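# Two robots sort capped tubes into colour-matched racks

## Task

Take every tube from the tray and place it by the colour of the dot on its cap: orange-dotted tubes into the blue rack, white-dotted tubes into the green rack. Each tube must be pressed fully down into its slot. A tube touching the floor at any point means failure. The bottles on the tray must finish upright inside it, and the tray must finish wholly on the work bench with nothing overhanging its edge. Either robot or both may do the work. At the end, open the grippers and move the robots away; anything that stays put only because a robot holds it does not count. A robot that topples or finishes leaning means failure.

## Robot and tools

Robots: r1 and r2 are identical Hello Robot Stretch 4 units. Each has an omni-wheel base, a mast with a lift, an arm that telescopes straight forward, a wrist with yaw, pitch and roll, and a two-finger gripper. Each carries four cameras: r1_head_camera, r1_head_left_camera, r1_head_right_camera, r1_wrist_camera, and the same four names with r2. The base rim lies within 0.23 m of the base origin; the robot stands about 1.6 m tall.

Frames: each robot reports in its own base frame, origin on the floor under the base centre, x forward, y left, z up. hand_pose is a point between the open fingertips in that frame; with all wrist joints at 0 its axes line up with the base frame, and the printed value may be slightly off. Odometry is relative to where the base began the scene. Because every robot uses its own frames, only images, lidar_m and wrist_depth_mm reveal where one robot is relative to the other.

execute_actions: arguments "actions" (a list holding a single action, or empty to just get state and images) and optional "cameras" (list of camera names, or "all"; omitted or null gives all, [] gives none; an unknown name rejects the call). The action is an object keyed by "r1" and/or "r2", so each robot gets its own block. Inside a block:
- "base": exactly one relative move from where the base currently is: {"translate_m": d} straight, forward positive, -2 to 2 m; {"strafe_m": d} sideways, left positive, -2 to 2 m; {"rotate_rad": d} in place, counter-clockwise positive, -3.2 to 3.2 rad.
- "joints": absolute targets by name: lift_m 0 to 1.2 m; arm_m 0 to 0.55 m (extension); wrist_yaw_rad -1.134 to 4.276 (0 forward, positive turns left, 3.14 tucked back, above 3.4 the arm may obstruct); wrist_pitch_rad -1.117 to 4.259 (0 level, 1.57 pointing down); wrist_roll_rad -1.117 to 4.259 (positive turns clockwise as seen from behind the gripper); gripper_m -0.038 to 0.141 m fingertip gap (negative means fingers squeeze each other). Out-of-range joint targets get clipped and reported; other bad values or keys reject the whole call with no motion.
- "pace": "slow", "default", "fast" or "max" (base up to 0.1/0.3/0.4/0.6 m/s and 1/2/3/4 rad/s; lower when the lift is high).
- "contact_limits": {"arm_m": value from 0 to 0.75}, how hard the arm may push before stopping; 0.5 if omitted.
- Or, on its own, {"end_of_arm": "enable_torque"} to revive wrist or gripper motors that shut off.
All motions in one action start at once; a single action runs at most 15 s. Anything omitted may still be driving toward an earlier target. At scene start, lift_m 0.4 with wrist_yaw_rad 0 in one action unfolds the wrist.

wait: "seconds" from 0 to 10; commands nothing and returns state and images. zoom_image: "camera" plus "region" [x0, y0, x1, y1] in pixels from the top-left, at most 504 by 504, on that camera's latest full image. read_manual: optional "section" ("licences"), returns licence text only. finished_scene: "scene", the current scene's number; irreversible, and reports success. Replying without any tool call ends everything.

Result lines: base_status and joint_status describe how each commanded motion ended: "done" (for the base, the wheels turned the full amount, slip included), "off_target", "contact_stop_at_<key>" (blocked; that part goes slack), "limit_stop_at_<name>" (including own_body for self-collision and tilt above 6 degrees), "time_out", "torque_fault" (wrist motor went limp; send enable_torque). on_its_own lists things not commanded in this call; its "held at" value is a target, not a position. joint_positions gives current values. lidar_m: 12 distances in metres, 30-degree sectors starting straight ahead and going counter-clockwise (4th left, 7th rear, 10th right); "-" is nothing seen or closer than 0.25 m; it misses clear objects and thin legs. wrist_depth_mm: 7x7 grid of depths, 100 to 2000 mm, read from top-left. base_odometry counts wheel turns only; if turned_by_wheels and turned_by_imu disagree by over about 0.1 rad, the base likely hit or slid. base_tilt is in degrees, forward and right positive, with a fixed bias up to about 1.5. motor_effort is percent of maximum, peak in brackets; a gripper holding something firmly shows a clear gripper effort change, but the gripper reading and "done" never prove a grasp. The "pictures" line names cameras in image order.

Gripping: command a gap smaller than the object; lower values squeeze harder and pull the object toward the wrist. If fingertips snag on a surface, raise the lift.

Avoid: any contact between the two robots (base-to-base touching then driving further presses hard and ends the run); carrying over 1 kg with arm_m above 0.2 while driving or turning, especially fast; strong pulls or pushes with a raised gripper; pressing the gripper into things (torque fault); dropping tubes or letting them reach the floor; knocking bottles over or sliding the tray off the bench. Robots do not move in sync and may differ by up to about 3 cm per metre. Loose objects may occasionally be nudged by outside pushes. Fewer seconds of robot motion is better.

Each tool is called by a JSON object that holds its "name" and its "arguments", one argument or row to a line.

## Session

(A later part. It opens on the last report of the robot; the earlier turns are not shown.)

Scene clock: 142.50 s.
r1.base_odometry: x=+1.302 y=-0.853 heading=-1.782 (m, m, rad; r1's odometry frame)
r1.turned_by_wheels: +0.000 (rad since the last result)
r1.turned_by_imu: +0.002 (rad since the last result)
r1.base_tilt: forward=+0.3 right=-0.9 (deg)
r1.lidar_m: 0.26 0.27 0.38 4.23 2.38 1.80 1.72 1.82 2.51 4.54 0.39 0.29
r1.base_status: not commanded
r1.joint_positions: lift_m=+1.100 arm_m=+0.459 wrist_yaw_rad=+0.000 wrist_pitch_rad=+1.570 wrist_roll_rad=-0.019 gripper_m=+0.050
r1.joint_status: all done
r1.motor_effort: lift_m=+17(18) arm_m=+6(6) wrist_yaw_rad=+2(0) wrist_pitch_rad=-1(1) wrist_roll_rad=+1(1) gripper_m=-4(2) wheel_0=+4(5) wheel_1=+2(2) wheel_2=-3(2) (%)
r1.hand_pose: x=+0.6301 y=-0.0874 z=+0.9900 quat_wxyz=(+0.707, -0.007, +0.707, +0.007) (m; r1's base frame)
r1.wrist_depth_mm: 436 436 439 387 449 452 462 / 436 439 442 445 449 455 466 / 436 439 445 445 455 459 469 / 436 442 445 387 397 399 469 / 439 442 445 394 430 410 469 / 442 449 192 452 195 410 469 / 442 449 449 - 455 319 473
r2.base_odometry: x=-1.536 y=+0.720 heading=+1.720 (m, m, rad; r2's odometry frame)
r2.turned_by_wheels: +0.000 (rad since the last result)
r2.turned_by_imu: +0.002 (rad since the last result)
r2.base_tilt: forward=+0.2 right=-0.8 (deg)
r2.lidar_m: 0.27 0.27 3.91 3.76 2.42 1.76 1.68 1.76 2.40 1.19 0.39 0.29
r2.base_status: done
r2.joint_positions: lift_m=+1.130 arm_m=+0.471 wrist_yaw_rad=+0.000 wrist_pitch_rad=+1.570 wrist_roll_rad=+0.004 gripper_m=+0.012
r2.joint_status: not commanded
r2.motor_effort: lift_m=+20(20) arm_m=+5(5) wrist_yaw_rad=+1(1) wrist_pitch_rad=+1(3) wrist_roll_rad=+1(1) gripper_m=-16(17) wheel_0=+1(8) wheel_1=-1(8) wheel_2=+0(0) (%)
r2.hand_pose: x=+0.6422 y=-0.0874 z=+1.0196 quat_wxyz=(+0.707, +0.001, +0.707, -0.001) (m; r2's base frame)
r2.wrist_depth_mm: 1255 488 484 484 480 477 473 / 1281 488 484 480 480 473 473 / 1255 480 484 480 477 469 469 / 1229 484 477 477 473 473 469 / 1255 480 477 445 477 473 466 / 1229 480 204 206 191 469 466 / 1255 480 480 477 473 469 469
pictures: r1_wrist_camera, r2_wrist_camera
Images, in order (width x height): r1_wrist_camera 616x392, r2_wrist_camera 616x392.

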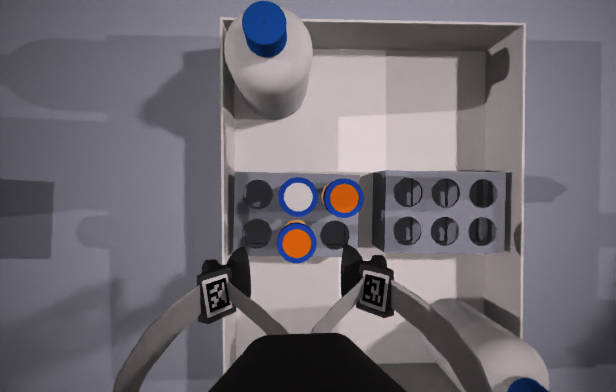

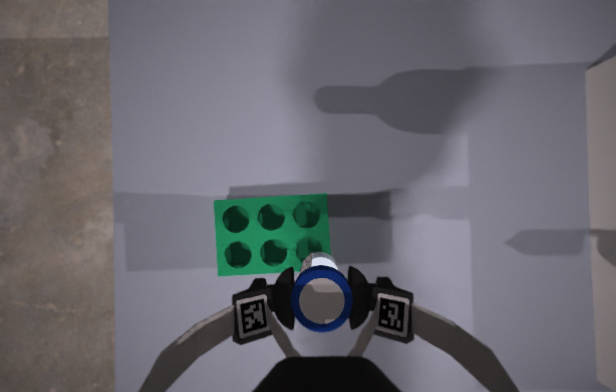

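{"name": "zoom_image", "arguments": {
  "camera": "r2_wrist_camera",
  "region": [200, 180, 380, 300]
}}

{"name": "execute_actions", "arguments": {
  "actions": [
    {"r2":{"base":{"strafe_m":0.012},"joints":{"lift_m":1.07},"pace":"slow"},"r1":{"joints":{"arm_m":0.466,"lift_m":1.03}}}
  ],
  "cameras": ["r2_wrist_camera","r1_wrist_camera","r2_head_right_camera"]
}}

Region (200, 180, 380, 300) of r2_wrist_camera's 616x392 image, scaled by 2.800.

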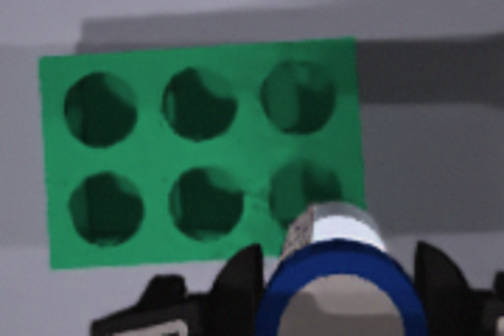

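Scene clock: 153.27 s.
r1.base_odometry: x=+1.302 y=-0.853 heading=-1.782 (m, m, rad; r1's odometry frame)
r1.turned_by_wheels: +0.000 (rad since the last result)
r1.turned_by_imu: +0.001 (rad since the last result)
r1.base_tilt: forward=+0.3 right=-0.8 (deg)
r1.lidar_m: 0.26 0.25 0.37 4.22 2.40 1.80 1.73 1.80 2.50 4.52 0.40 0.26
r1.base_status: not commanded
r1.joint_positions: lift_m=+1.030 arm_m=+0.465 wrist_yaw_rad=+0.000 wrist_pitch_rad=+1.570 wrist_roll_rad=-0.019 gripper_m=+0.050
r1.joint_status: all done
r1.motor_effort: lift_m=+18(17) arm_m=+6(7) wrist_yaw_rad=+1(0) wrist_pitch_rad=-2(1) wrist_roll_rad=+1(1) gripper_m=-4(3) wheel_0=+4(4) wheel_1=+1(2) wheel_2=-3(3) (%)
r1.hand_pose: x=+0.6361 y=-0.0874 z=+0.9200 quat_wxyz=(+0.707, -0.007, +0.707, +0.007) (m; r1's base frame)
r1.wrist_depth_mm: 366 373 236 239 373 373 347 / 366 370 351 377 382 384 347 / 368 370 375 379 382 387 347 / 370 373 351 265 353 355 332 / 370 375 347 267 324 357 332 / 370 375 191 379 195 389 349 / 373 375 379 - 387 303 320
r2.base_odometry: x=-1.548 y=+0.718 heading=+1.720 (m, m, rad; r2's odometry frame)
r2.turned_by_wheels: +0.000 (rad since the last result)
r2.turned_by_imu: +0.000 (rad since the last result)
r2.base_tilt: forward=+0.1 right=-0.7 (deg)
r2.lidar_m: 0.28 0.28 3.90 3.77 2.38 1.76 1.70 1.77 2.44 1.18 0.43 0.30
r2.base_status: done
r2.joint_positions: lift_m=+1.070 arm_m=+0.471 wrist_yaw_rad=+0.000 wrist_pitch_rad=+1.570 wrist_roll_rad=+0.004 gripper_m=+0.012
r2.joint_status: all done
r2.motor_effort: lift_m=+16(18) arm_m=+5(5) wrist_yaw_rad=+2(1) wrist_pitch_rad=+1(2) wrist_roll_rad=+1(1) gripper_m=-16(15) wheel_0=-2(7) wheel_1=+0(4) wheel_2=+0(0) (%)
r2.hand_pose: x=+0.6422 y=-0.0874 z=+0.9599 quat_wxyz=(+0.707, +0.001, +0.707, -0.001) (m; r2's base frame)
r2.wrist_depth_mm: 1205 430 427 427 421 421 415 / 1205 427 421 421 421 415 413 / 1160 427 421 418 418 415 410 / 1182 424 424 415 418 415 410 / 1138 424 415 362 415 413 410 / 1182 418 204 205 191 413 407 / 1182 418 418 413 415 410 407
pictures: r1_wrist_camera, r2_head_right_camera, r2_wrist_camera
Images, in order (width x height): r1_wrist_camera 616x392, r2_head_right_camera 420x672, r2_wrist_camera 616x392.

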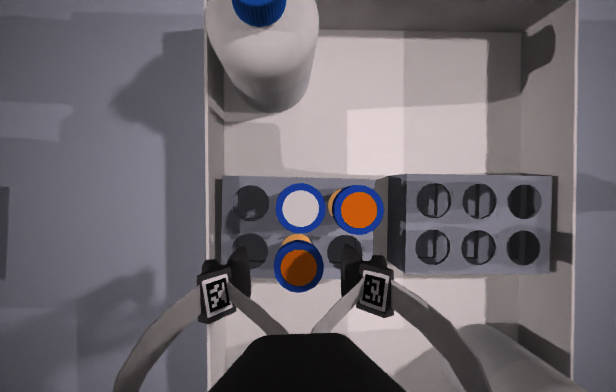

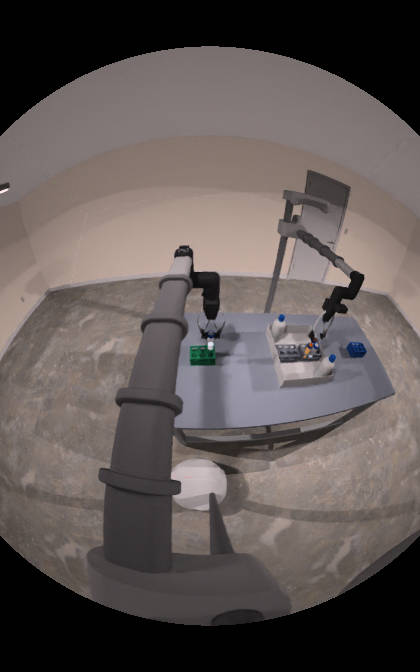

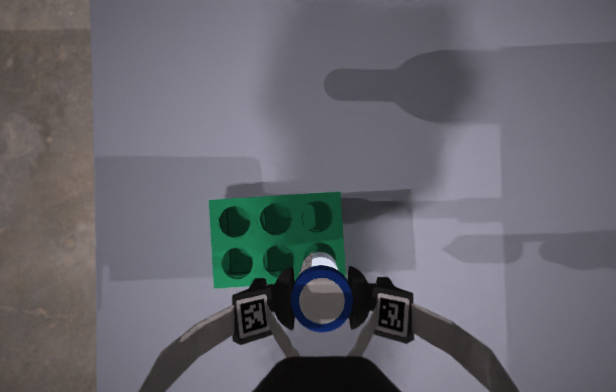

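{"name": "execute_actions", "arguments": {
  "actions": [
    {"r2":{"joints":{"lift_m":1.0},"pace":"slow"},"r1":{"joints":{"arm_m":0.460,"lift_m":0.985},"pace":"slow"}}
  ],
  "cameras": ["r2_wrist_camera","r1_wrist_camera","r2_head_right_camera"]
}}

Scene clock: 161.50 s.
r1.base_odometry: x=+1.302 y=-0.853 heading=-1.782 (m, m, rad; r1's odometry frame)
r1.turned_by_wheels: +0.000 (rad since the last result)
r1.turned_by_imu: +0.001 (rad since the last result)
r1.base_tilt: forward=+0.3 right=-0.8 (deg)
r1.lidar_m: 0.26 0.27 0.39 4.23 2.41 1.79 1.73 1.80 2.50 4.53 0.37 0.28
r1.base_status: not commanded
r1.joint_positions: lift_m=+0.985 arm_m=+0.461 wrist_yaw_rad=+0.000 wrist_pitch_rad=+1.570 wrist_roll_rad=-0.019 gripper_m=+0.050
r1.joint_status: all done
r1.motor_effort: lift_m=+17(18) arm_m=-6(7) wrist_yaw_rad=+1(1) wrist_pitch_rad=-4(1) wrist_roll_rad=+1(0) gripper_m=-3(3) wheel_0=+4(4) wheel_1=+2(2) wheel_2=-3(3) (%)
r1.hand_pose: x=+0.6321 y=-0.0874 z=+0.8750 quat_wxyz=(+0.707, -0.007, +0.707, +0.007) (m; r1's base frame)
r1.wrist_depth_mm: 322 325 202 218 332 338 330 / 322 327 298 332 336 338 330 / 324 327 330 332 338 340 330 / 325 329 296 213 276 283 283 / 329 332 271 221 283 282 283 / 327 332 191 273 195 343 334 / 329 332 334 - 342 300 304
r2.base_odometry: x=-1.548 y=+0.718 heading=+1.720 (m, m, rad; r2's odometry frame)
r2.turned_by_wheels: +0.000 (rad since the last result)
r2.turned_by_imu: +0.000 (rad since the last result)
r2.base_tilt: forward=+0.3 right=-0.7 (deg)
r2.lidar_m: 0.27 0.28 3.94 3.76 2.43 1.74 1.68 1.76 2.41 1.18 0.39 0.27
r2.base_status: not commanded
r2.joint_positions: lift_m=+1.000 arm_m=+0.471 wrist_yaw_rad=+0.000 wrist_pitch_rad=+1.570 wrist_roll_rad=+0.004 gripper_m=+0.012
r2.joint_status: all done
r2.motor_effort: lift_m=+16(15) arm_m=+5(5) wrist_yaw_rad=+1(1) wrist_pitch_rad=+0(2) wrist_roll_rad=+1(1) gripper_m=-16(16) wheel_0=-1(1) wheel_1=+0(0) wheel_2=+0(0) (%)
r2.hand_pose: x=+0.6422 y=-0.0874 z=+0.8899 quat_wxyz=(+0.707, +0.001, +0.707, -0.001) (m; r2's base frame)
r2.wrist_depth_mm: 1160 359 355 353 351 347 347 / 1118 357 355 353 349 349 347 / 1118 355 353 349 347 345 345 / 1118 355 353 345 349 347 343 / 1118 355 324 290 347 345 342 / 1098 353 204 206 191 345 343 / 1098 351 347 347 347 343 343
pictures: r1_wrist_camera, r2_head_right_camera, r2_wrist_camera
Images, in order (width x height): r1_wrist_camera 616x392, r2_head_right_camera 420x672, r2_wrist_camera 616x392.

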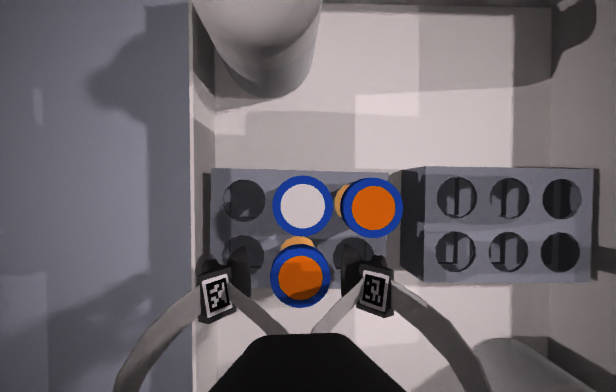

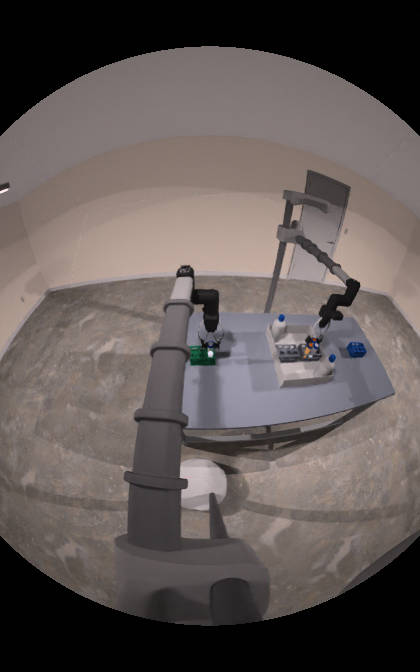

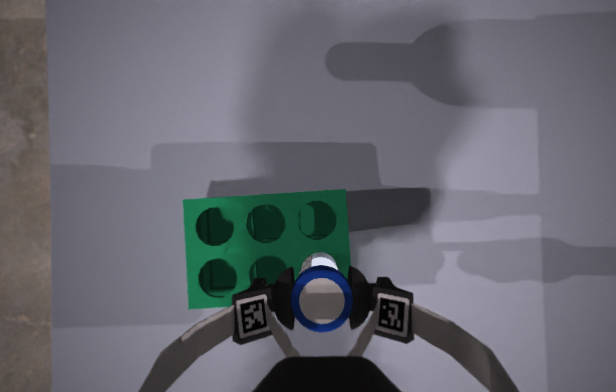

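{"name": "execute_actions", "arguments": {
  "actions": [
    {"r2":{"joints":{"lift_m":0.98},"pace":"slow"},"r1":{"joints":{"gripper_m":0.012}}}
  ],
  "cameras": ["r1_wrist_camera"]
}}

{"name": "execute_actions", "arguments": {
  "actions": [
    {"r2":{"joints":{"gripper_m":0.05}},"r1":{"joints":{"lift_m":1.13}}}
  ],
  "cameras": ["r1_wrist_camera","r2_wrist_camera"]
}}

Scene clock: 168.27 s.
r1.base_odometry: x=+1.302 y=-0.853 heading=-1.782 (m, m, rad; r1's odometry frame)
r1.turned_by_wheels: +0.000 (rad since the last result)
r1.turned_by_imu: +0.001 (rad since the last result)
r1.base_tilt: forward=+0.3 right=-0.9 (deg)
r1.lidar_m: 0.25 0.27 0.40 4.21 2.39 1.79 1.74 1.82 2.49 4.53 0.40 0.27
r1.base_status: not commanded
r1.joint_positions: lift_m=+0.985 arm_m=+0.461 wrist_yaw_rad=+0.000 wrist_pitch_rad=+1.570 wrist_roll_rad=-0.019 gripper_m=+0.012
r1.joint_status: all done
r1.motor_effort: lift_m=+17(17) arm_m=-6(6) wrist_yaw_rad=+1(0) wrist_pitch_rad=-3(1) wrist_roll_rad=+1(1) gripper_m=-13(12) wheel_0=+5(4) wheel_1=+2(2) wheel_2=-3(2) (%)
r1.hand_pose: x=+0.6321 y=-0.0874 z=+0.8750 quat_wxyz=(+0.707, -0.007, +0.707, +0.007) (m; r1's base frame)
r1.wrist_depth_mm: 322 324 202 220 334 336 330 / 324 327 300 332 334 338 330 / 324 327 330 332 336 340 330 / 325 329 297 213 274 281 283 / 325 329 272 213 283 282 285 / 327 330 185 207 187 343 330 / 329 330 334 - 340 300 304
r2.base_odometry: x=-1.548 y=+0.718 heading=+1.720 (m, m, rad; r2's odometry frame)
r2.turned_by_wheels: +0.000 (rad since the last result)
r2.turned_by_imu: +0.000 (rad since the last result)
r2.base_tilt: forward=+0.3 right=-0.8 (deg)
r2.lidar_m: 0.25 0.29 3.89 3.74 2.41 1.77 1.67 1.76 2.46 1.18 0.40 0.28
r2.base_status: not commanded
r2.joint_positions: lift_m=+0.980 arm_m=+0.471 wrist_yaw_rad=+0.000 wrist_pitch_rad=+1.570 wrist_roll_rad=+0.004 gripper_m=+0.012
r2.joint_status: all done
r2.motor_effort: lift_m=+16(15) arm_m=+5(5) wrist_yaw_rad=+0(1) wrist_pitch_rad=+1(1) wrist_roll_rad=+0(1) gripper_m=-17(17) wheel_0=-2(2) wheel_1=+0(0) wheel_2=+0(0) (%)
r2.hand_pose: x=+0.6422 y=-0.0874 z=+0.8699 quat_wxyz=(+0.707, +0.001, +0.707, -0.001) (m; r2's base frame)
r2.wrist_depth_mm: 340 338 336 334 330 329 327 / 340 340 334 332 330 327 327 / 338 338 334 330 329 327 325 / 338 336 332 325 329 327 325 / 336 334 273 270 329 324 324 / 336 332 204 206 190 324 324 / 336 332 330 329 325 324 324
pictures: r1_wrist_camera
Images, in order (width x height): r1_wrist_camera 616x392.

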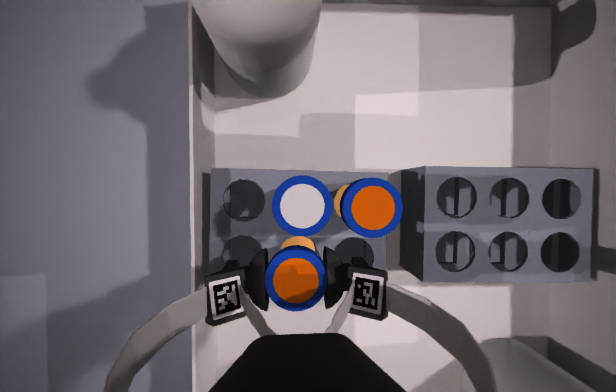

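Scene clock: 169.93 s.
r1.base_odometry: x=+1.302 y=-0.853 heading=-1.782 (m, m, rad; r1's odometry frame)
r1.turned_by_wheels: +0.000 (rad since the last result)
r1.turned_by_imu: +0.001 (rad since the last result)
r1.base_tilt: forward=+0.3 right=-0.9 (deg)
r1.lidar_m: 0.25 0.27 0.39 4.22 2.42 1.81 1.73 1.82 2.49 4.52 0.38 0.28
r1.base_status: not commanded
r1.joint_positions: lift_m=+1.130 arm_m=+0.461 wrist_yaw_rad=+0.000 wrist_pitch_rad=+1.570 wrist_roll_rad=-0.019 gripper_m=+0.012
r1.joint_status: all done
r1.motor_effort: lift_m=+23(24) arm_m=-6(6) wrist_yaw_rad=+1(0) wrist_pitch_rad=-2(2) wrist_roll_rad=+1(1) gripper_m=-12(14) wheel_0=+5(5) wheel_1=+2(2) wheel_2=-2(2) (%)
r1.hand_pose: x=+0.6321 y=-0.0874 z=+1.0195 quat_wxyz=(+0.707, -0.007, +0.707, +0.007) (m; r1's base frame)
r1.wrist_depth_mm: 462 466 473 473 477 488 492 / 462 469 473 397 480 484 496 / 466 469 473 477 480 488 500 / 469 473 473 415 466 459 500 / 473 473 477 264 480 492 496 / 469 477 185 206 188 466 500 / 473 477 480 - 488 342 500
r2.base_odometry: x=-1.548 y=+0.718 heading=+1.720 (m, m, rad; r2's odometry frame)
r2.turned_by_wheels: +0.000 (rad since the last result)
r2.turned_by_imu: +0.000 (rad since the last result)
r2.base_tilt: forward=+0.3 right=-0.8 (deg)
r2.lidar_m: 0.26 0.28 3.93 3.76 2.41 1.77 1.69 1.78 2.44 1.17 0.42 0.28
r2.base_status: not commanded
r2.joint_positions: lift_m=+0.980 arm_m=+0.471 wrist_yaw_rad=+0.000 wrist_pitch_rad=+1.570 wrist_roll_rad=+0.004 gripper_m=+0.050
r2.joint_status: all done
r2.motor_effort: lift_m=+16(16) arm_m=+5(5) wrist_yaw_rad=-1(1) wrist_pitch_rad=+1(1) wrist_roll_rad=+1(1) gripper_m=-5(15) wheel_0=-1(1) wheel_1=+1(0) wheel_2=+0(0) (%)
r2.hand_pose: x=+0.6422 y=-0.0874 z=+0.8699 quat_wxyz=(+0.707, +0.001, +0.707, -0.001) (m; r2's base frame)
r2.wrist_depth_mm: 342 336 336 334 332 329 329 / 340 336 334 332 329 329 327 / 338 338 334 332 329 327 325 / 338 336 332 325 330 329 324 / 336 336 274 271 325 325 324 / 336 332 204 209 195 325 322 / 336 332 330 147 325 324 322
pictures: r1_wrist_camera, r2_wrist_camera
Images, in order (width x height): r1_wrist_camera 616x392, r2_wrist_camera 616x392.

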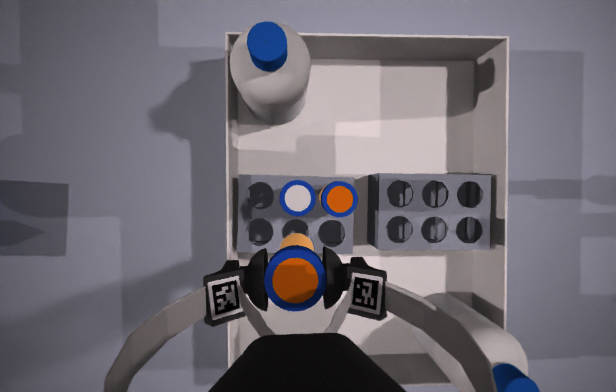

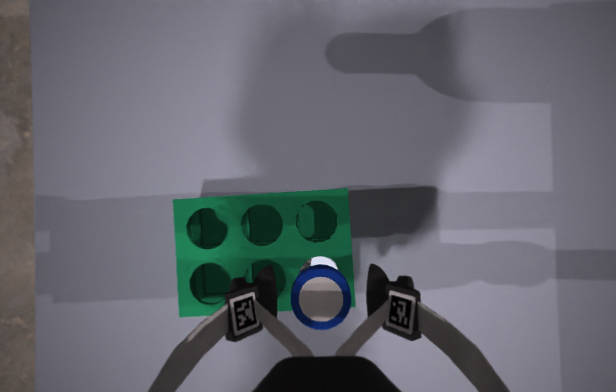

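{"name": "execute_actions", "arguments": {
  "actions": [
    {"r2":{"joints":{"lift_m":1.08}},"r1":{"base":{"strafe_m":0.3}}}
  ],
  "cameras": ["r1_wrist_camera","r2_wrist_camera"]
}}

Scene clock: 185.63 s.
r1.base_odometry: x=+1.595 y=-0.916 heading=-1.782 (m, m, rad; r1's odometry frame)
r1.turned_by_wheels: +0.000 (rad since the last result)
r1.turned_by_imu: +0.002 (rad since the last result)
r1.base_tilt: forward=+0.2 right=-0.8 (deg)
r1.lidar_m: 0.25 0.29 0.40 3.91 2.45 1.78 1.72 1.81 2.47 1.03 0.40 0.27
r1.base_status: done
r1.joint_positions: lift_m=+1.130 arm_m=+0.461 wrist_yaw_rad=+0.000 wrist_pitch_rad=+1.570 wrist_roll_rad=-0.019 gripper_m=+0.012
r1.joint_status: not commanded
r1.motor_effort: lift_m=+22(23) arm_m=-6(6) wrist_yaw_rad=+1(0) wrist_pitch_rad=-1(3) wrist_roll_rad=+1(1) gripper_m=-14(13) wheel_0=-5(15) wheel_1=+1(10) wheel_2=+0(1) (%)
r1.hand_pose: x=+0.6321 y=-0.0874 z=+1.0196 quat_wxyz=(+0.707, -0.007, +0.707, +0.007) (m; r1's base frame)
r1.wrist_depth_mm: 466 469 473 477 480 488 492 / 462 469 473 480 484 452 362 / 466 469 477 480 484 488 492 / 466 445 469 480 488 466 436 / 469 469 473 264 488 492 496 / 469 477 185 206 189 488 500 / 473 477 480 - 492 452 480
r2.base_odometry: x=-1.548 y=+0.718 heading=+1.720 (m, m, rad; r2's odometry frame)
r2.turned_by_wheels: +0.000 (rad since the last result)
r2.turned_by_imu: +0.000 (rad since the last result)
r2.base_tilt: forward=+0.4 right=-0.7 (deg)
r2.lidar_m: 0.27 0.27 3.91 3.76 2.40 1.74 1.69 1.77 2.44 1.16 0.44 0.27
r2.base_status: not commanded
r2.joint_positions: lift_m=+1.080 arm_m=+0.471 wrist_yaw_rad=+0.000 wrist_pitch_rad=+1.570 wrist_roll_rad=+0.004 gripper_m=+0.050
r2.joint_status: all done
r2.motor_effort: lift_m=+20(21) arm_m=+5(5) wrist_yaw_rad=+0(1) wrist_pitch_rad=+1(1) wrist_roll_rad=+2(2) gripper_m=-5(4) wheel_0=-1(1) wheel_1=+1(0) wheel_2=+0(0) (%)
r2.hand_pose: x=+0.6422 y=-0.0874 z=+0.9696 quat_wxyz=(+0.707, +0.001, +0.707, -0.001) (m; r2's base frame)
r2.wrist_depth_mm: 1205 436 433 433 430 427 424 / 1205 436 433 430 427 424 421 / 1205 436 430 430 427 424 424 / 1182 433 433 430 427 427 418 / 1205 430 427 370 427 421 421 / 1182 433 204 424 195 421 421 / 1182 433 427 147 424 421 418
pictures: r1_wrist_camera, r2_wrist_camera
Images, in order (width x height): r1_wrist_camera 616x392, r2_wrist_camera 616x392.

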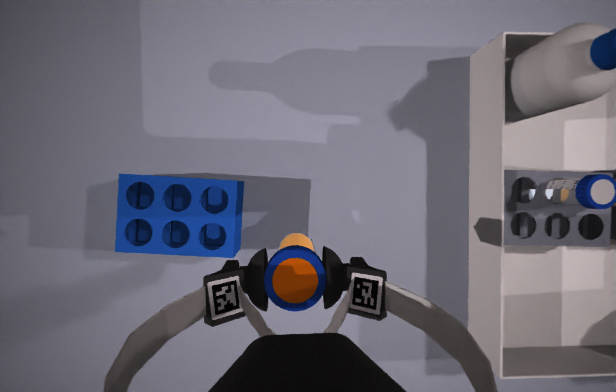

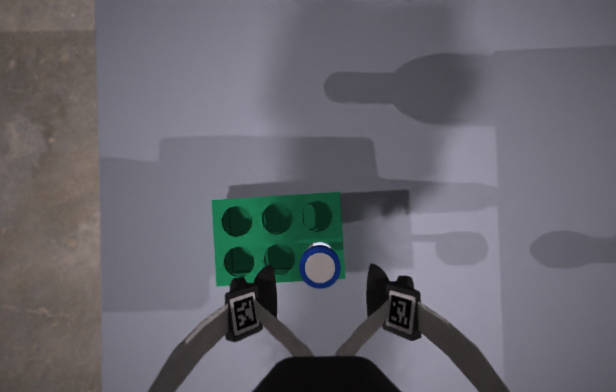

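{"name": "execute_actions", "arguments": {
  "actions": [
    {"r2":{"base":{"strafe_m":-0.541},"joints":{"wrist_roll_rad":1.57,"arm_m":0.476}},"r1":{"base":{"strafe_m":0.094},"joints":{"arm_m":0.455,"lift_m":1.07}}}
  ],
  "cameras": ["r1_wrist_camera","r2_wrist_camera"]
}}

Scene clock: 193.77 s.
r1.base_odometry: x=+1.687 y=-0.936 heading=-1.783 (m, m, rad; r1's odometry frame)
r1.turned_by_wheels: +0.000 (rad since the last result)
r1.turned_by_imu: +0.002 (rad since the last result)
r1.base_tilt: forward=+0.3 right=-0.9 (deg)
r1.lidar_m: 0.25 0.29 3.96 3.83 2.44 1.74 1.72 1.82 2.51 1.04 0.37 0.27
r1.base_status: done
r1.joint_positions: lift_m=+1.070 arm_m=+0.456 wrist_yaw_rad=+0.000 wrist_pitch_rad=+1.570 wrist_roll_rad=-0.019 gripper_m=+0.012
r1.joint_status: all done
r1.motor_effort: lift_m=+18(21) arm_m=-6(6) wrist_yaw_rad=+2(0) wrist_pitch_rad=-2(2) wrist_roll_rad=+1(2) gripper_m=-14(13) wheel_0=-6(14) wheel_1=+2(11) wheel_2=+0(2) (%)
r1.hand_pose: x=+0.6271 y=-0.0874 z=+0.9600 quat_wxyz=(+0.707, -0.007, +0.707, +0.007) (m; r1's base frame)
r1.wrist_depth_mm: 404 407 413 418 421 427 433 / 407 410 415 421 424 430 433 / 410 413 415 418 424 427 433 / 413 413 359 415 430 433 433 / 413 415 415 263 430 436 439 / 410 415 185 206 189 436 436 / 413 415 421 - 433 436 439
r2.base_odometry: x=-1.013 y=+0.799 heading=+1.720 (m, m, rad; r2's odometry frame)
r2.turned_by_wheels: +0.000 (rad since the last result)
r2.turned_by_imu: -0.003 (rad since the last result)
r2.base_tilt: forward=+0.2 right=-0.9 (deg)
r2.lidar_m: 0.26 0.29 0.44 4.30 2.42 1.76 1.68 1.76 2.41 4.44 0.42 0.30
r2.base_status: done
r2.joint_positions: lift_m=+1.080 arm_m=+0.475 wrist_yaw_rad=+0.000 wrist_pitch_rad=+1.570 wrist_roll_rad=+1.570 gripper_m=+0.050
r2.joint_status: all done
r2.motor_effort: lift_m=+20(20) arm_m=+5(5) wrist_yaw_rad=+1(0) wrist_pitch_rad=+1(1) wrist_roll_rad=+2(7) gripper_m=-3(4) wheel_0=+1(9) wheel_1=-1(7) wheel_2=-1(1) (%)
r2.hand_pose: x=+0.6462 y=-0.0874 z=+0.9696 quat_wxyz=(+0.500, +0.500, +0.500, -0.500) (m; r2's base frame)
r2.wrist_depth_mm: 442 436 433 430 424 421 415 / 436 436 433 427 427 421 415 / 439 436 433 424 424 421 421 / 439 430 430 418 421 271 418 / 442 433 427 368 424 418 415 / 442 430 204 368 195 421 418 / 439 382 427 147 421 347 418
pictures: r1_wrist_camera, r2_wrist_camera
Images, in order (width x height): r1_wrist_camera 616x392, r2_wrist_camera 616x392.

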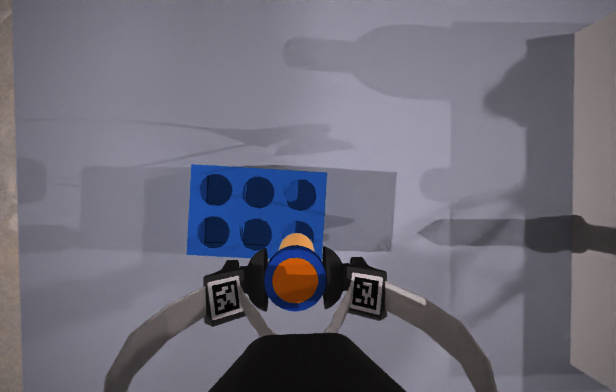

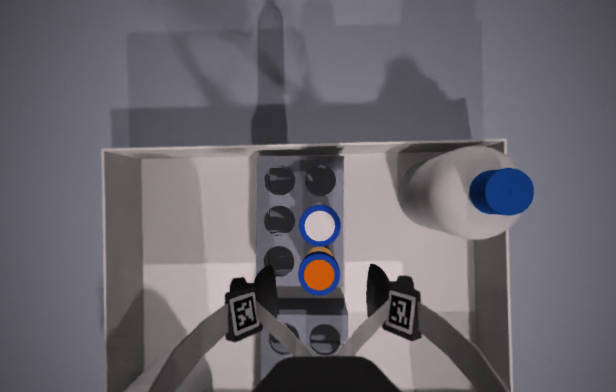

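{"name": "execute_actions", "arguments": {
  "actions": [
    {"r2":{"base":{"strafe_m":-0.034},"joints":{"lift_m":1.03}},"r1":{"joints":{"lift_m":1.0},"pace":"slow"}}
  ],
  "cameras": ["r1_wrist_camera","r2_wrist_camera"]
}}

Scene clock: 204.27 s.
r1.base_odometry: x=+1.687 y=-0.936 heading=-1.783 (m, m, rad; r1's odometry frame)
r1.turned_by_wheels: +0.000 (rad since the last result)
r1.turned_by_imu: +0.001 (rad since the last result)
r1.base_tilt: forward=+0.2 right=-0.8 (deg)
r1.lidar_m: 0.26 0.30 3.96 3.82 2.43 1.77 1.70 1.81 2.48 1.07 0.38 0.28
r1.base_status: not commanded
r1.joint_positions: lift_m=+1.000 arm_m=+0.456 wrist_yaw_rad=+0.000 wrist_pitch_rad=+1.570 wrist_roll_rad=-0.019 gripper_m=+0.012
r1.joint_status: all done
r1.motor_effort: lift_m=+17(16) arm_m=-6(6) wrist_yaw_rad=+1(0) wrist_pitch_rad=-1(4) wrist_roll_rad=+0(1) gripper_m=-13(13) wheel_0=-6(6) wheel_1=+2(2) wheel_2=+0(0) (%)
r1.hand_pose: x=+0.6271 y=-0.0874 z=+0.8900 quat_wxyz=(+0.707, -0.007, +0.707, +0.007) (m; r1's base frame)
r1.wrist_depth_mm: 336 340 343 347 349 355 359 / 338 342 345 349 351 357 359 / 340 343 345 349 351 357 362 / 340 342 290 293 355 357 364 / 342 343 291 263 357 359 366 / 343 345 185 207 189 362 366 / 343 347 351 - 359 364 366
r2.base_odometry: x=-0.979 y=+0.804 heading=+1.720 (m, m, rad; r2's odometry frame)
r2.turned_by_wheels: +0.000 (rad since the last result)
r2.turned_by_imu: +0.000 (rad since the last result)
r2.base_tilt: forward=+0.2 right=-0.7 (deg)
r2.lidar_m: 0.26 0.30 0.42 4.33 2.43 1.76 1.68 1.76 2.44 4.40 0.44 0.29
r2.base_status: done
r2.joint_positions: lift_m=+1.030 arm_m=+0.475 wrist_yaw_rad=+0.000 wrist_pitch_rad=+1.570 wrist_roll_rad=+1.570 gripper_m=+0.050
r2.joint_status: all done
r2.motor_effort: lift_m=+16(19) arm_m=+5(5) wrist_yaw_rad=+1(1) wrist_pitch_rad=+0(1) wrist_roll_rad=+2(2) gripper_m=-4(5) wheel_0=-2(9) wheel_1=+1(8) wheel_2=+0(1) (%)
r2.hand_pose: x=+0.6462 y=-0.0874 z=+0.9199 quat_wxyz=(+0.500, +0.500, +0.500, -0.500) (m; r2's base frame)
r2.wrist_depth_mm: 392 387 384 382 377 375 370 / 387 384 382 379 377 375 368 / 387 387 384 379 377 370 370 / 389 379 377 373 373 267 370 / 392 382 379 319 373 233 196 / 389 382 204 257 195 368 370 / 387 382 379 147 373 329 370
pictures: r1_wrist_camera, r2_wrist_camera
Images, in order (width x height): r1_wrist_camera 616x392, r2_wrist_camera 616x392.

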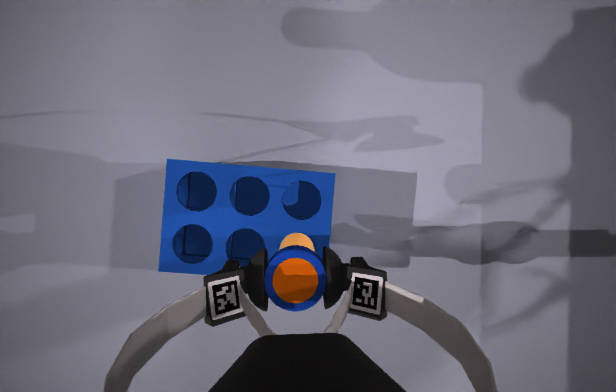

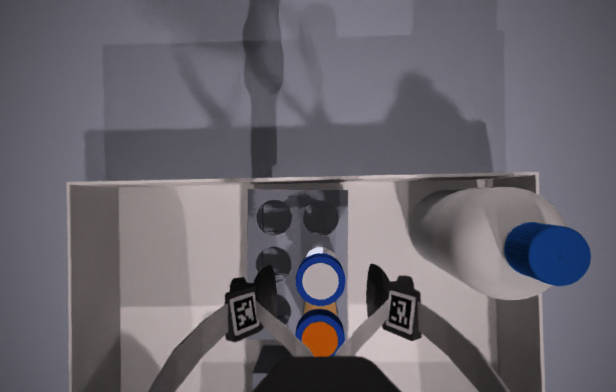

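{"name": "execute_actions", "arguments": {
  "actions": [
    {"r2":{"joints":{"lift_m":0.985},"pace":"slow"},"r1":{"joints":{"lift_m":0.98},"pace":"slow"}}
  ],
  "cameras": ["r2_wrist_camera"]
}}

{"name": "execute_actions", "arguments": {
  "actions": [
    {"r2":{"joints":{"gripper_m":0.012}},"r1":{"joints":{"gripper_m":0.05}}}
  ],
  "cameras": ["r1_wrist_camera","r2_wrist_camera"]
}}

Scene clock: 209.57 s.
r1.base_odometry: x=+1.687 y=-0.936 heading=-1.783 (m, m, rad; r1's odometry frame)
r1.turned_by_wheels: +0.000 (rad since the last result)
r1.turned_by_imu: +0.001 (rad since the last result)
r1.base_tilt: forward=+0.3 right=-0.8 (deg)
r1.lidar_m: 0.25 0.29 3.99 3.83 2.44 1.77 1.70 1.79 2.48 1.05 0.39 0.28
r1.base_status: not commanded
r1.joint_positions: lift_m=+0.980 arm_m=+0.456 wrist_yaw_rad=+0.000 wrist_pitch_rad=+1.570 wrist_roll_rad=-0.019 gripper_m=+0.012
r1.joint_status: all done
r1.motor_effort: lift_m=+17(16) arm_m=-6(6) wrist_yaw_rad=+1(1) wrist_pitch_rad=+0(2) wrist_roll_rad=+1(1) gripper_m=-13(13) wheel_0=-6(5) wheel_1=+2(2) wheel_2=+0(0) (%)
r1.hand_pose: x=+0.6271 y=-0.0874 z=+0.8700 quat_wxyz=(+0.707, -0.007, +0.707, +0.007) (m; r1's base frame)
r1.wrist_depth_mm: 317 320 325 329 330 336 340 / 319 322 325 329 332 336 340 / 320 324 325 330 334 338 342 / 322 322 298 272 334 338 343 / 322 324 267 263 336 340 342 / 324 325 185 207 189 342 343 / 322 327 330 - 338 343 347
r2.base_odometry: x=-0.979 y=+0.804 heading=+1.720 (m, m, rad; r2's odometry frame)
r2.turned_by_wheels: +0.000 (rad since the last result)
r2.turned_by_imu: +0.000 (rad since the last result)
r2.base_tilt: forward=+0.3 right=-0.7 (deg)
r2.lidar_m: 0.26 0.30 0.41 4.33 2.44 1.73 1.67 1.76 2.40 4.41 0.43 0.29
r2.base_status: not commanded
r2.joint_positions: lift_m=+0.985 arm_m=+0.475 wrist_yaw_rad=+0.000 wrist_pitch_rad=+1.570 wrist_roll_rad=+1.570 gripper_m=+0.050
r2.joint_status: all done
r2.motor_effort: lift_m=+16(15) arm_m=+5(5) wrist_yaw_rad=+1(1) wrist_pitch_rad=+1(0) wrist_roll_rad=+2(2) gripper_m=-5(4) wheel_0=-2(1) wheel_1=+1(1) wheel_2=+0(1) (%)
r2.hand_pose: x=+0.6462 y=-0.0874 z=+0.8749 quat_wxyz=(+0.500, +0.500, +0.500, -0.500) (m; r2's base frame)
r2.wrist_depth_mm: 343 340 338 332 332 330 329 / 345 342 338 336 334 330 327 / 343 342 338 334 332 329 325 / 325 338 336 327 330 258 204 / 309 338 334 273 330 203 185 / 309 338 204 212 195 327 193 / 307 340 334 147 327 325 290
pictures: r2_wrist_camera
Images, in order (width x height): r2_wrist_camera 616x392.

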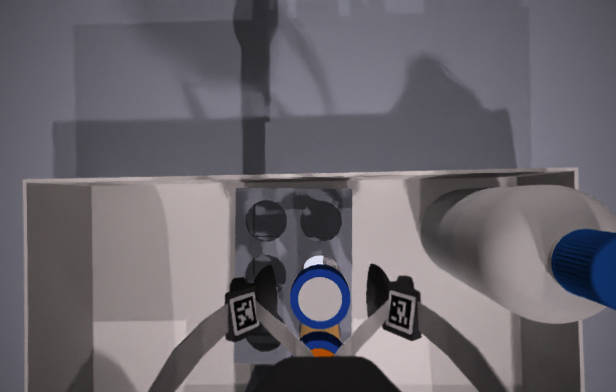

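Scene clock: 210.73 s.
r1.base_odometry: x=+1.687 y=-0.936 heading=-1.783 (m, m, rad; r1's odometry frame)
r1.turned_by_wheels: +0.000 (rad since the last result)
r1.turned_by_imu: +0.000 (rad since the last result)
r1.base_tilt: forward=+0.3 right=-0.8 (deg)
r1.lidar_m: 0.26 0.28 3.99 3.84 2.45 1.76 1.72 1.80 2.48 1.06 0.39 0.28
r1.base_status: not commanded
r1.joint_positions: lift_m=+0.980 arm_m=+0.456 wrist_yaw_rad=+0.000 wrist_pitch_rad=+1.570 wrist_roll_rad=-0.019 gripper_m=+0.050
r1.joint_status: all done
r1.motor_effort: lift_m=+17(17) arm_m=-6(6) wrist_yaw_rad=+1(1) wrist_pitch_rad=-1(1) wrist_roll_rad=+2(1) gripper_m=-5(12) wheel_0=-5(6) wheel_1=+2(2) wheel_2=+0(1) (%)
r1.hand_pose: x=+0.6271 y=-0.0874 z=+0.8700 quat_wxyz=(+0.707, -0.007, +0.707, +0.007) (m; r1's base frame)
r1.wrist_depth_mm: 317 320 324 329 332 334 338 / 317 322 324 329 332 336 340 / 320 324 327 330 334 338 342 / 320 324 298 272 336 340 343 / 322 325 268 271 336 340 345 / 322 325 191 332 195 342 345 / 324 327 330 - 338 343 347
r2.base_odometry: x=-0.979 y=+0.804 heading=+1.720 (m, m, rad; r2's odometry frame)
r2.turned_by_wheels: +0.000 (rad since the last result)
r2.turned_by_imu: +0.000 (rad since the last result)
r2.base_tilt: forward=+0.2 right=-0.6 (deg)
r2.lidar_m: 0.26 0.28 0.40 4.33 2.46 1.77 1.68 1.76 2.40 4.40 0.44 0.28
r2.base_status: not commanded
r2.joint_positions: lift_m=+0.985 arm_m=+0.475 wrist_yaw_rad=+0.000 wrist_pitch_rad=+1.570 wrist_roll_rad=+1.570 gripper_m=+0.012
r2.joint_status: all done
r2.motor_effort: lift_m=+15(16) arm_m=+5(5) wrist_yaw_rad=+0(1) wrist_pitch_rad=-1(1) wrist_roll_rad=+3(3) gripper_m=-16(16) wheel_0=-1(1) wheel_1=+1(1) wheel_2=+0(0) (%)
r2.hand_pose: x=+0.6462 y=-0.0874 z=+0.8749 quat_wxyz=(+0.500, +0.500, +0.500, -0.500) (m; r2's base frame)
r2.wrist_depth_mm: 343 342 334 336 332 329 327 / 345 338 338 336 332 330 327 / 343 343 338 336 332 329 327 / 327 336 336 327 330 256 204 / 309 336 334 273 327 203 184 / 309 338 204 205 191 325 192 / 307 338 334 213 327 325 291
pictures: r1_wrist_camera, r2_wrist_camera
Images, in order (width x height): r1_wrist_camera 616x392, r2_wrist_camera 616x392.

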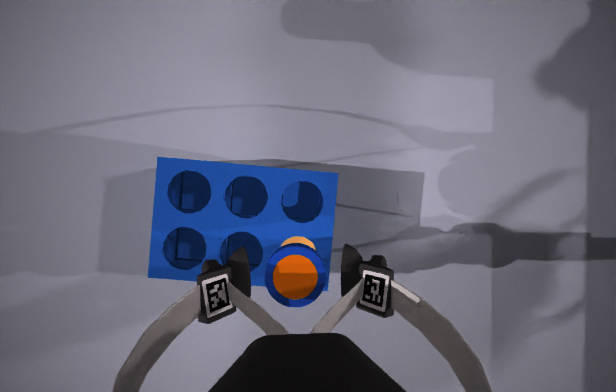

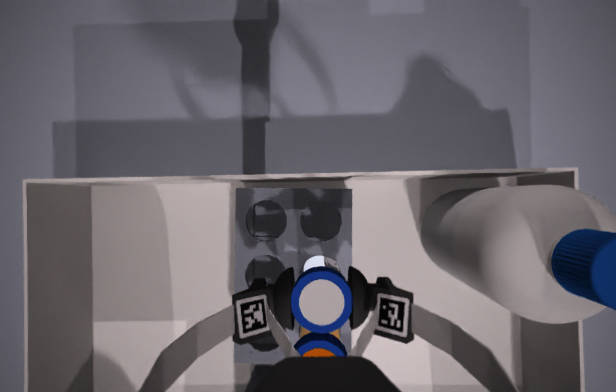

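{"name": "execute_actions", "arguments": {
  "actions": [
    {"r2":{"joints":{"lift_m":1.13}},"r1":{"joints":{"lift_m":1.08}}}
  ],
  "cameras": ["r2_wrist_camera"]
}}

{"name": "execute_actions", "arguments": {
  "actions": [
    {"r2":{"base":{"strafe_m":0.656},"joints":{"arm_m":0.463}},"r1":{"base":{"strafe_m":-0.437},"joints":{"arm_m":0.5}}}
  ],
  "cameras": ["r1_wrist_camera","r2_wrist_camera"]
}}

Scene clock: 222.37 s.
r1.base_odometry: x=+1.687 y=-0.936 heading=-1.783 (m, m, rad; r1's odometry frame)
r1.turned_by_wheels: +0.000 (rad since the last result)
r1.turned_by_imu: +0.002 (rad since the last result)
r1.base_tilt: forward=+0.3 right=-0.9 (deg)
r1.lidar_m: 0.26 0.29 4.00 3.81 2.44 1.75 1.71 1.79 2.48 1.04 0.40 0.27
r1.base_status: not commanded
r1.joint_positions: lift_m=+1.080 arm_m=+0.456 wrist_yaw_rad=+0.000 wrist_pitch_rad=+1.570 wrist_roll_rad=-0.019 gripper_m=+0.050
r1.joint_status: all done
r1.motor_effort: lift_m=+24(24) arm_m=-6(6) wrist_yaw_rad=+2(2) wrist_pitch_rad=-1(1) wrist_roll_rad=+1(1) gripper_m=-3(3) wheel_0=-6(5) wheel_1=+2(2) wheel_2=+0(0) (%)
r1.hand_pose: x=+0.6271 y=-0.0874 z=+0.9695 quat_wxyz=(+0.707, -0.007, +0.707, +0.007) (m; r1's base frame)
r1.wrist_depth_mm: 415 418 424 427 430 436 442 / 415 418 424 430 433 436 439 / 418 421 427 430 436 442 445 / 418 424 370 427 436 442 445 / 421 424 404 373 436 439 445 / 421 424 191 433 196 445 449 / 424 427 433 - 442 449 452
r2.base_odometry: x=-0.979 y=+0.804 heading=+1.720 (m, m, rad; r2's odometry frame)
r2.turned_by_wheels: +0.000 (rad since the last result)
r2.turned_by_imu: +0.000 (rad since the last result)
r2.base_tilt: forward=+0.2 right=-0.6 (deg)
r2.lidar_m: 0.26 0.29 0.39 4.32 2.42 1.78 1.69 1.76 2.42 4.41 0.42 0.30
r2.base_status: not commanded
r2.joint_positions: lift_m=+1.130 arm_m=+0.475 wrist_yaw_rad=+0.000 wrist_pitch_rad=+1.570 wrist_roll_rad=+1.570 gripper_m=+0.012
r2.joint_status: all done
r2.motor_effort: lift_m=+20(21) arm_m=+5(5) wrist_yaw_rad=-1(1) wrist_pitch_rad=+0(2) wrist_roll_rad=+2(2) gripper_m=-17(17) wheel_0=-1(2) wheel_1=+1(1) wheel_2=+0(0) (%)
r2.hand_pose: x=+0.6462 y=-0.0874 z=+1.0195 quat_wxyz=(+0.500, +0.500, +0.500, -0.500) (m; r2's base frame)
r2.wrist_depth_mm: 488 484 480 480 469 469 466 / 492 484 484 477 477 469 466 / 492 484 480 480 469 466 466 / 488 488 480 469 469 466 466 / 492 480 477 418 469 394 462 / 488 477 204 206 191 469 469 / 492 462 469 413 469 433 466
pictures: r2_wrist_camera
Images, in order (width x height): r2_wrist_camera 616x392.

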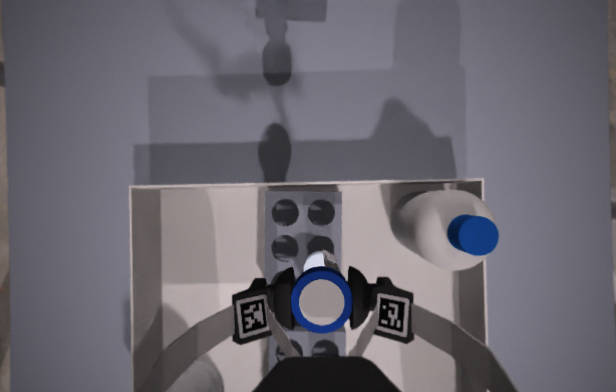

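Scene clock: 225.87 s.
r1.base_odometry: x=+1.259 y=-0.844 heading=-1.783 (m, m, rad; r1's odometry frame)
r1.turned_by_wheels: +0.000 (rad since the last result)
r1.turned_by_imu: +0.001 (rad since the last result)
r1.base_tilt: forward=+0.3 right=-0.9 (deg)
r1.lidar_m: 0.25 0.28 0.40 4.25 2.40 1.79 1.71 1.81 2.51 4.49 0.37 0.27
r1.base_status: done
r1.joint_positions: lift_m=+1.080 arm_m=+0.499 wrist_yaw_rad=+0.000 wrist_pitch_rad=+1.570 wrist_roll_rad=-0.019 gripper_m=+0.050
r1.joint_status: all done
r1.motor_effort: lift_m=+22(23) arm_m=+6(6) wrist_yaw_rad=+1(1) wrist_pitch_rad=-1(1) wrist_roll_rad=+1(0) gripper_m=-3(5) wheel_0=+3(17) wheel_1=-3(10) wheel_2=+0(1) (%)
r1.hand_pose: x=+0.6701 y=-0.0874 z=+0.9696 quat_wxyz=(+0.707, -0.007, +0.707, +0.007) (m; r1's base frame)
r1.wrist_depth_mm: 413 415 421 430 430 436 442 / 415 418 278 424 427 433 442 / 415 421 379 430 433 433 445 / 418 424 421 427 433 436 445 / 418 424 364 368 375 433 445 / 421 424 191 430 195 433 449 / 424 427 427 - 404 377 452
r2.base_odometry: x=-1.628 y=+0.706 heading=+1.720 (m, m, rad; r2's odometry frame)
r2.turned_by_wheels: +0.000 (rad since the last result)
r2.turned_by_imu: +0.003 (rad since the last result)
r2.base_tilt: forward=+0.3 right=-0.7 (deg)
r2.lidar_m: 0.28 0.33 3.84 3.67 2.44 1.76 1.68 1.77 2.43 1.18 0.40 0.26
r2.base_status: done
r2.joint_positions: lift_m=+1.130 arm_m=+0.464 wrist_yaw_rad=+0.000 wrist_pitch_rad=+1.570 wrist_roll_rad=+1.570 gripper_m=+0.012
r2.joint_status: all done
r2.motor_effort: lift_m=+20(20) arm_m=-5(3) wrist_yaw_rad=+0(2) wrist_pitch_rad=-1(2) wrist_roll_rad=+2(2) gripper_m=-16(17) wheel_0=+0(7) wheel_1=+1(8) wheel_2=+0(0) (%)
r2.hand_pose: x=+0.6350 y=-0.0874 z=+1.0196 quat_wxyz=(+0.500, +0.500, +0.500, -0.500) (m; r2's base frame)
r2.wrist_depth_mm: 492 480 480 477 473 469 469 / 492 488 484 473 473 469 466 / 492 492 484 477 473 466 466 / 484 484 480 455 477 469 466 / 492 484 480 418 477 469 466 / 492 484 203 205 190 473 466 / 492 480 480 473 473 466 459
pictures: r1_wrist_camera, r2_wrist_camera
Images, in order (width x height): r1_wrist_camera 616x392, r2_wrist_camera 616x392.

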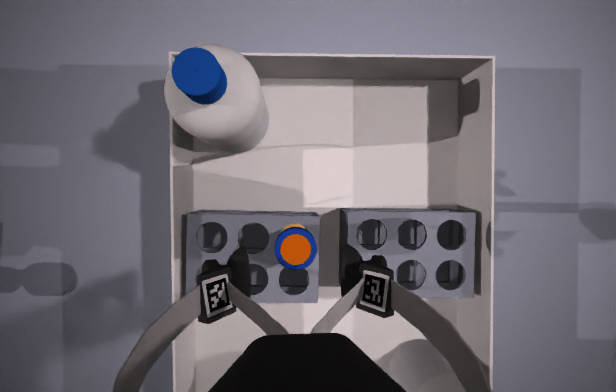

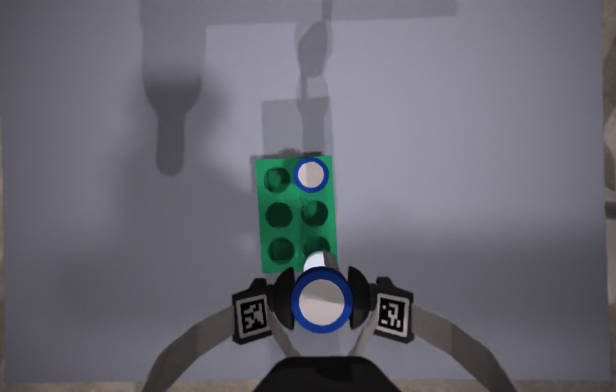

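{"name": "execute_actions", "arguments": {
  "actions": [
    {"r2":{"joints":{"lift_m":1.07,"arm_m":0.469},"pace":"slow"},"r1":{"joints":{"lift_m":0.985}}}
  ],
  "cameras": ["r1_wrist_camera","r2_wrist_camera"]
}}

Scene clock: 233.17 s.
r1.base_odometry: x=+1.259 y=-0.844 heading=-1.783 (m, m, rad; r1's odometry frame)
r1.turned_by_wheels: +0.000 (rad since the last result)
r1.turned_by_imu: +0.001 (rad since the last result)
r1.base_tilt: forward=+0.3 right=-0.8 (deg)
r1.lidar_m: 0.25 0.27 0.37 4.27 2.39 1.79 1.71 1.80 2.50 4.50 0.38 0.28
r1.base_status: not commanded
r1.joint_positions: lift_m=+0.985 arm_m=+0.499 wrist_yaw_rad=+0.000 wrist_pitch_rad=+1.570 wrist_roll_rad=-0.019 gripper_m=+0.050
r1.joint_status: all done
r1.motor_effort: lift_m=+17(21) arm_m=+6(6) wrist_yaw_rad=+0(0) wrist_pitch_rad=+1(1) wrist_roll_rad=+1(1) gripper_m=-4(5) wheel_0=+2(2) wheel_1=-3(3) wheel_2=+0(0) (%)
r1.hand_pose: x=+0.6701 y=-0.0874 z=+0.8750 quat_wxyz=(+0.707, -0.007, +0.707, +0.007) (m; r1's base frame)
r1.wrist_depth_mm: 322 152 189 290 312 314 342 / 324 194 197 330 334 338 298 / 324 325 327 334 336 338 298 / 327 327 329 334 338 340 298 / 327 278 271 272 277 282 286 / 329 278 191 213 195 283 286 / 329 330 330 - 342 336 300
r2.base_odometry: x=-1.628 y=+0.706 heading=+1.720 (m, m, rad; r2's odometry frame)
r2.turned_by_wheels: +0.000 (rad since the last result)
r2.turned_by_imu: +0.000 (rad since the last result)
r2.base_tilt: forward=+0.2 right=-0.7 (deg)
r2.lidar_m: 0.27 0.32 3.83 3.66 2.40 1.76 1.68 1.77 2.41 1.20 0.41 0.30
r2.base_status: not commanded
r2.joint_positions: lift_m=+1.070 arm_m=+0.468 wrist_yaw_rad=+0.000 wrist_pitch_rad=+1.570 wrist_roll_rad=+1.570 gripper_m=+0.012
r2.joint_status: all done
r2.motor_effort: lift_m=+15(18) arm_m=+5(9) wrist_yaw_rad=+0(1) wrist_pitch_rad=+1(1) wrist_roll_rad=+2(2) gripper_m=-18(15) wheel_0=+0(0) wheel_1=+1(1) wheel_2=+0(0) (%)
r2.hand_pose: x=+0.6392 y=-0.0874 z=+0.9599 quat_wxyz=(+0.500, +0.500, +0.500, -0.500) (m; r2's base frame)
r2.wrist_depth_mm: 433 427 424 418 418 410 407 / 430 427 424 418 418 413 407 / 430 424 424 418 415 413 407 / 427 427 427 389 415 413 410 / 427 424 421 362 415 410 407 / 430 424 204 206 190 413 407 / 430 424 421 415 413 407 407
pictures: r1_wrist_camera, r2_wrist_camera
Images, in order (width x height): r1_wrist_camera 616x392, r2_wrist_camera 616x392.

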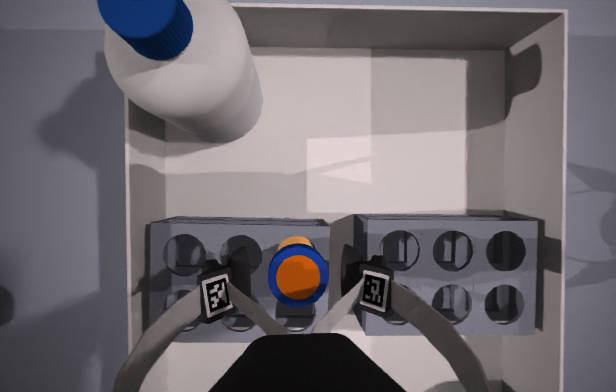

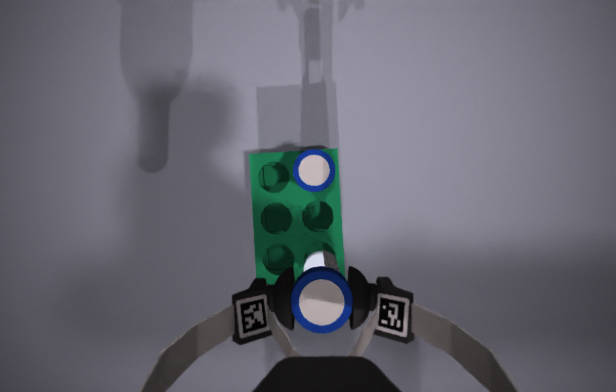

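Target hole ≈ (320,257): aligned.

{"name": "execute_actions", "arguments": {
  "actions": [
    {"r2":{"joints":{"lift_m":0.98},"pace":"slow"},"r1":{"joints":{"gripper_m":0.012}}}
  ],
  "cameras": ["r1_wrist_camera","r2_wrist_camera"]
}}

Scene clock: 240.00 s.
r1.base_odometry: x=+1.259 y=-0.844 heading=-1.783 (m, m, rad; r1's odometry frame)
r1.turned_by_wheels: +0.000 (rad since the last result)
r1.turned_by_imu: +0.002 (rad since the last result)
r1.base_tilt: forward=+0.2 right=-0.9 (deg)
r1.lidar_m: 0.25 0.28 0.40 4.27 2.45 1.80 1.72 1.81 2.48 4.49 0.39 0.28
r1.base_status: not commanded
r1.joint_positions: lift_m=+0.985 arm_m=+0.499 wrist_yaw_rad=+0.000 wrist_pitch_rad=+1.570 wrist_roll_rad=-0.019 gripper_m=+0.012
r1.joint_status: all done
r1.motor_effort: lift_m=+17(17) arm_m=+6(5) wrist_yaw_rad=+1(1) wrist_pitch_rad=+0(2) wrist_roll_rad=+1(1) gripper_m=-14(13) wheel_0=+2(2) wheel_1=-3(3) wheel_2=-1(0) (%)
r1.hand_pose: x=+0.6701 y=-0.0874 z=+0.8750 quat_wxyz=(+0.707, -0.007, +0.707, +0.007) (m; r1's base frame)
r1.wrist_depth_mm: 320 152 189 290 310 314 342 / 324 195 197 330 336 338 300 / 324 325 325 332 336 340 297 / 325 327 330 334 336 340 300 / 325 298 272 263 278 281 285 / 327 279 185 207 187 283 286 / 329 304 330 - 342 334 300
r2.base_odometry: x=-1.628 y=+0.706 heading=+1.720 (m, m, rad; r2's odometry frame)
r2.turned_by_wheels: +0.000 (rad since the last result)
r2.turned_by_imu: +0.000 (rad since the last result)
r2.base_tilt: forward=+0.5 right=-0.8 (deg)
r2.lidar_m: 0.27 0.26 3.84 3.66 2.44 1.75 1.68 1.75 2.43 1.17 0.42 0.30
r2.base_status: not commanded
r2.joint_positions: lift_m=+0.980 arm_m=+0.468 wrist_yaw_rad=+0.000 wrist_pitch_rad=+1.570 wrist_roll_rad=+1.570 gripper_m=+0.012
r2.joint_status: all done
r2.motor_effort: lift_m=+16(16) arm_m=+5(5) wrist_yaw_rad=+2(2) wrist_pitch_rad=+2(0) wrist_roll_rad=+2(3) gripper_m=-17(14) wheel_0=+0(0) wheel_1=+1(1) wheel_2=+0(0) (%)
r2.hand_pose: x=+0.6392 y=-0.0874 z=+0.8699 quat_wxyz=(+0.501, +0.500, +0.500, -0.499) (m; r2's base frame)
r2.wrist_depth_mm: 338 336 334 329 327 325 322 / 342 336 334 330 329 325 324 / 340 334 332 273 327 324 322 / 336 336 332 271 329 324 322 / 340 338 332 271 329 325 322 / 340 336 204 206 191 325 322 / 338 336 330 330 327 324 324
pictures: r1_wrist_camera, r2_wrist_camera
Images, in order (width x height): r1_wrist_camera 616x392, r2_wrist_camera 616x392.

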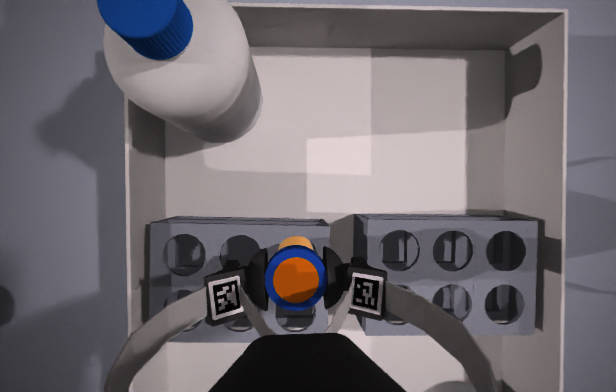

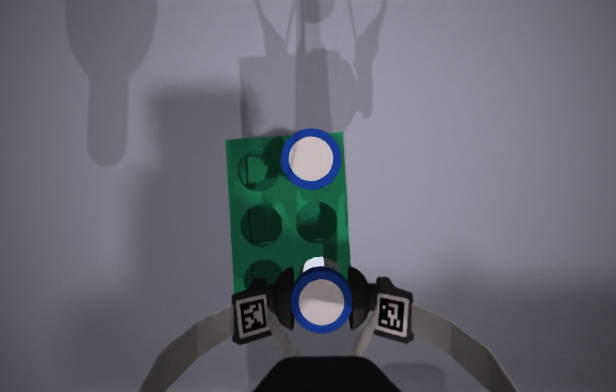

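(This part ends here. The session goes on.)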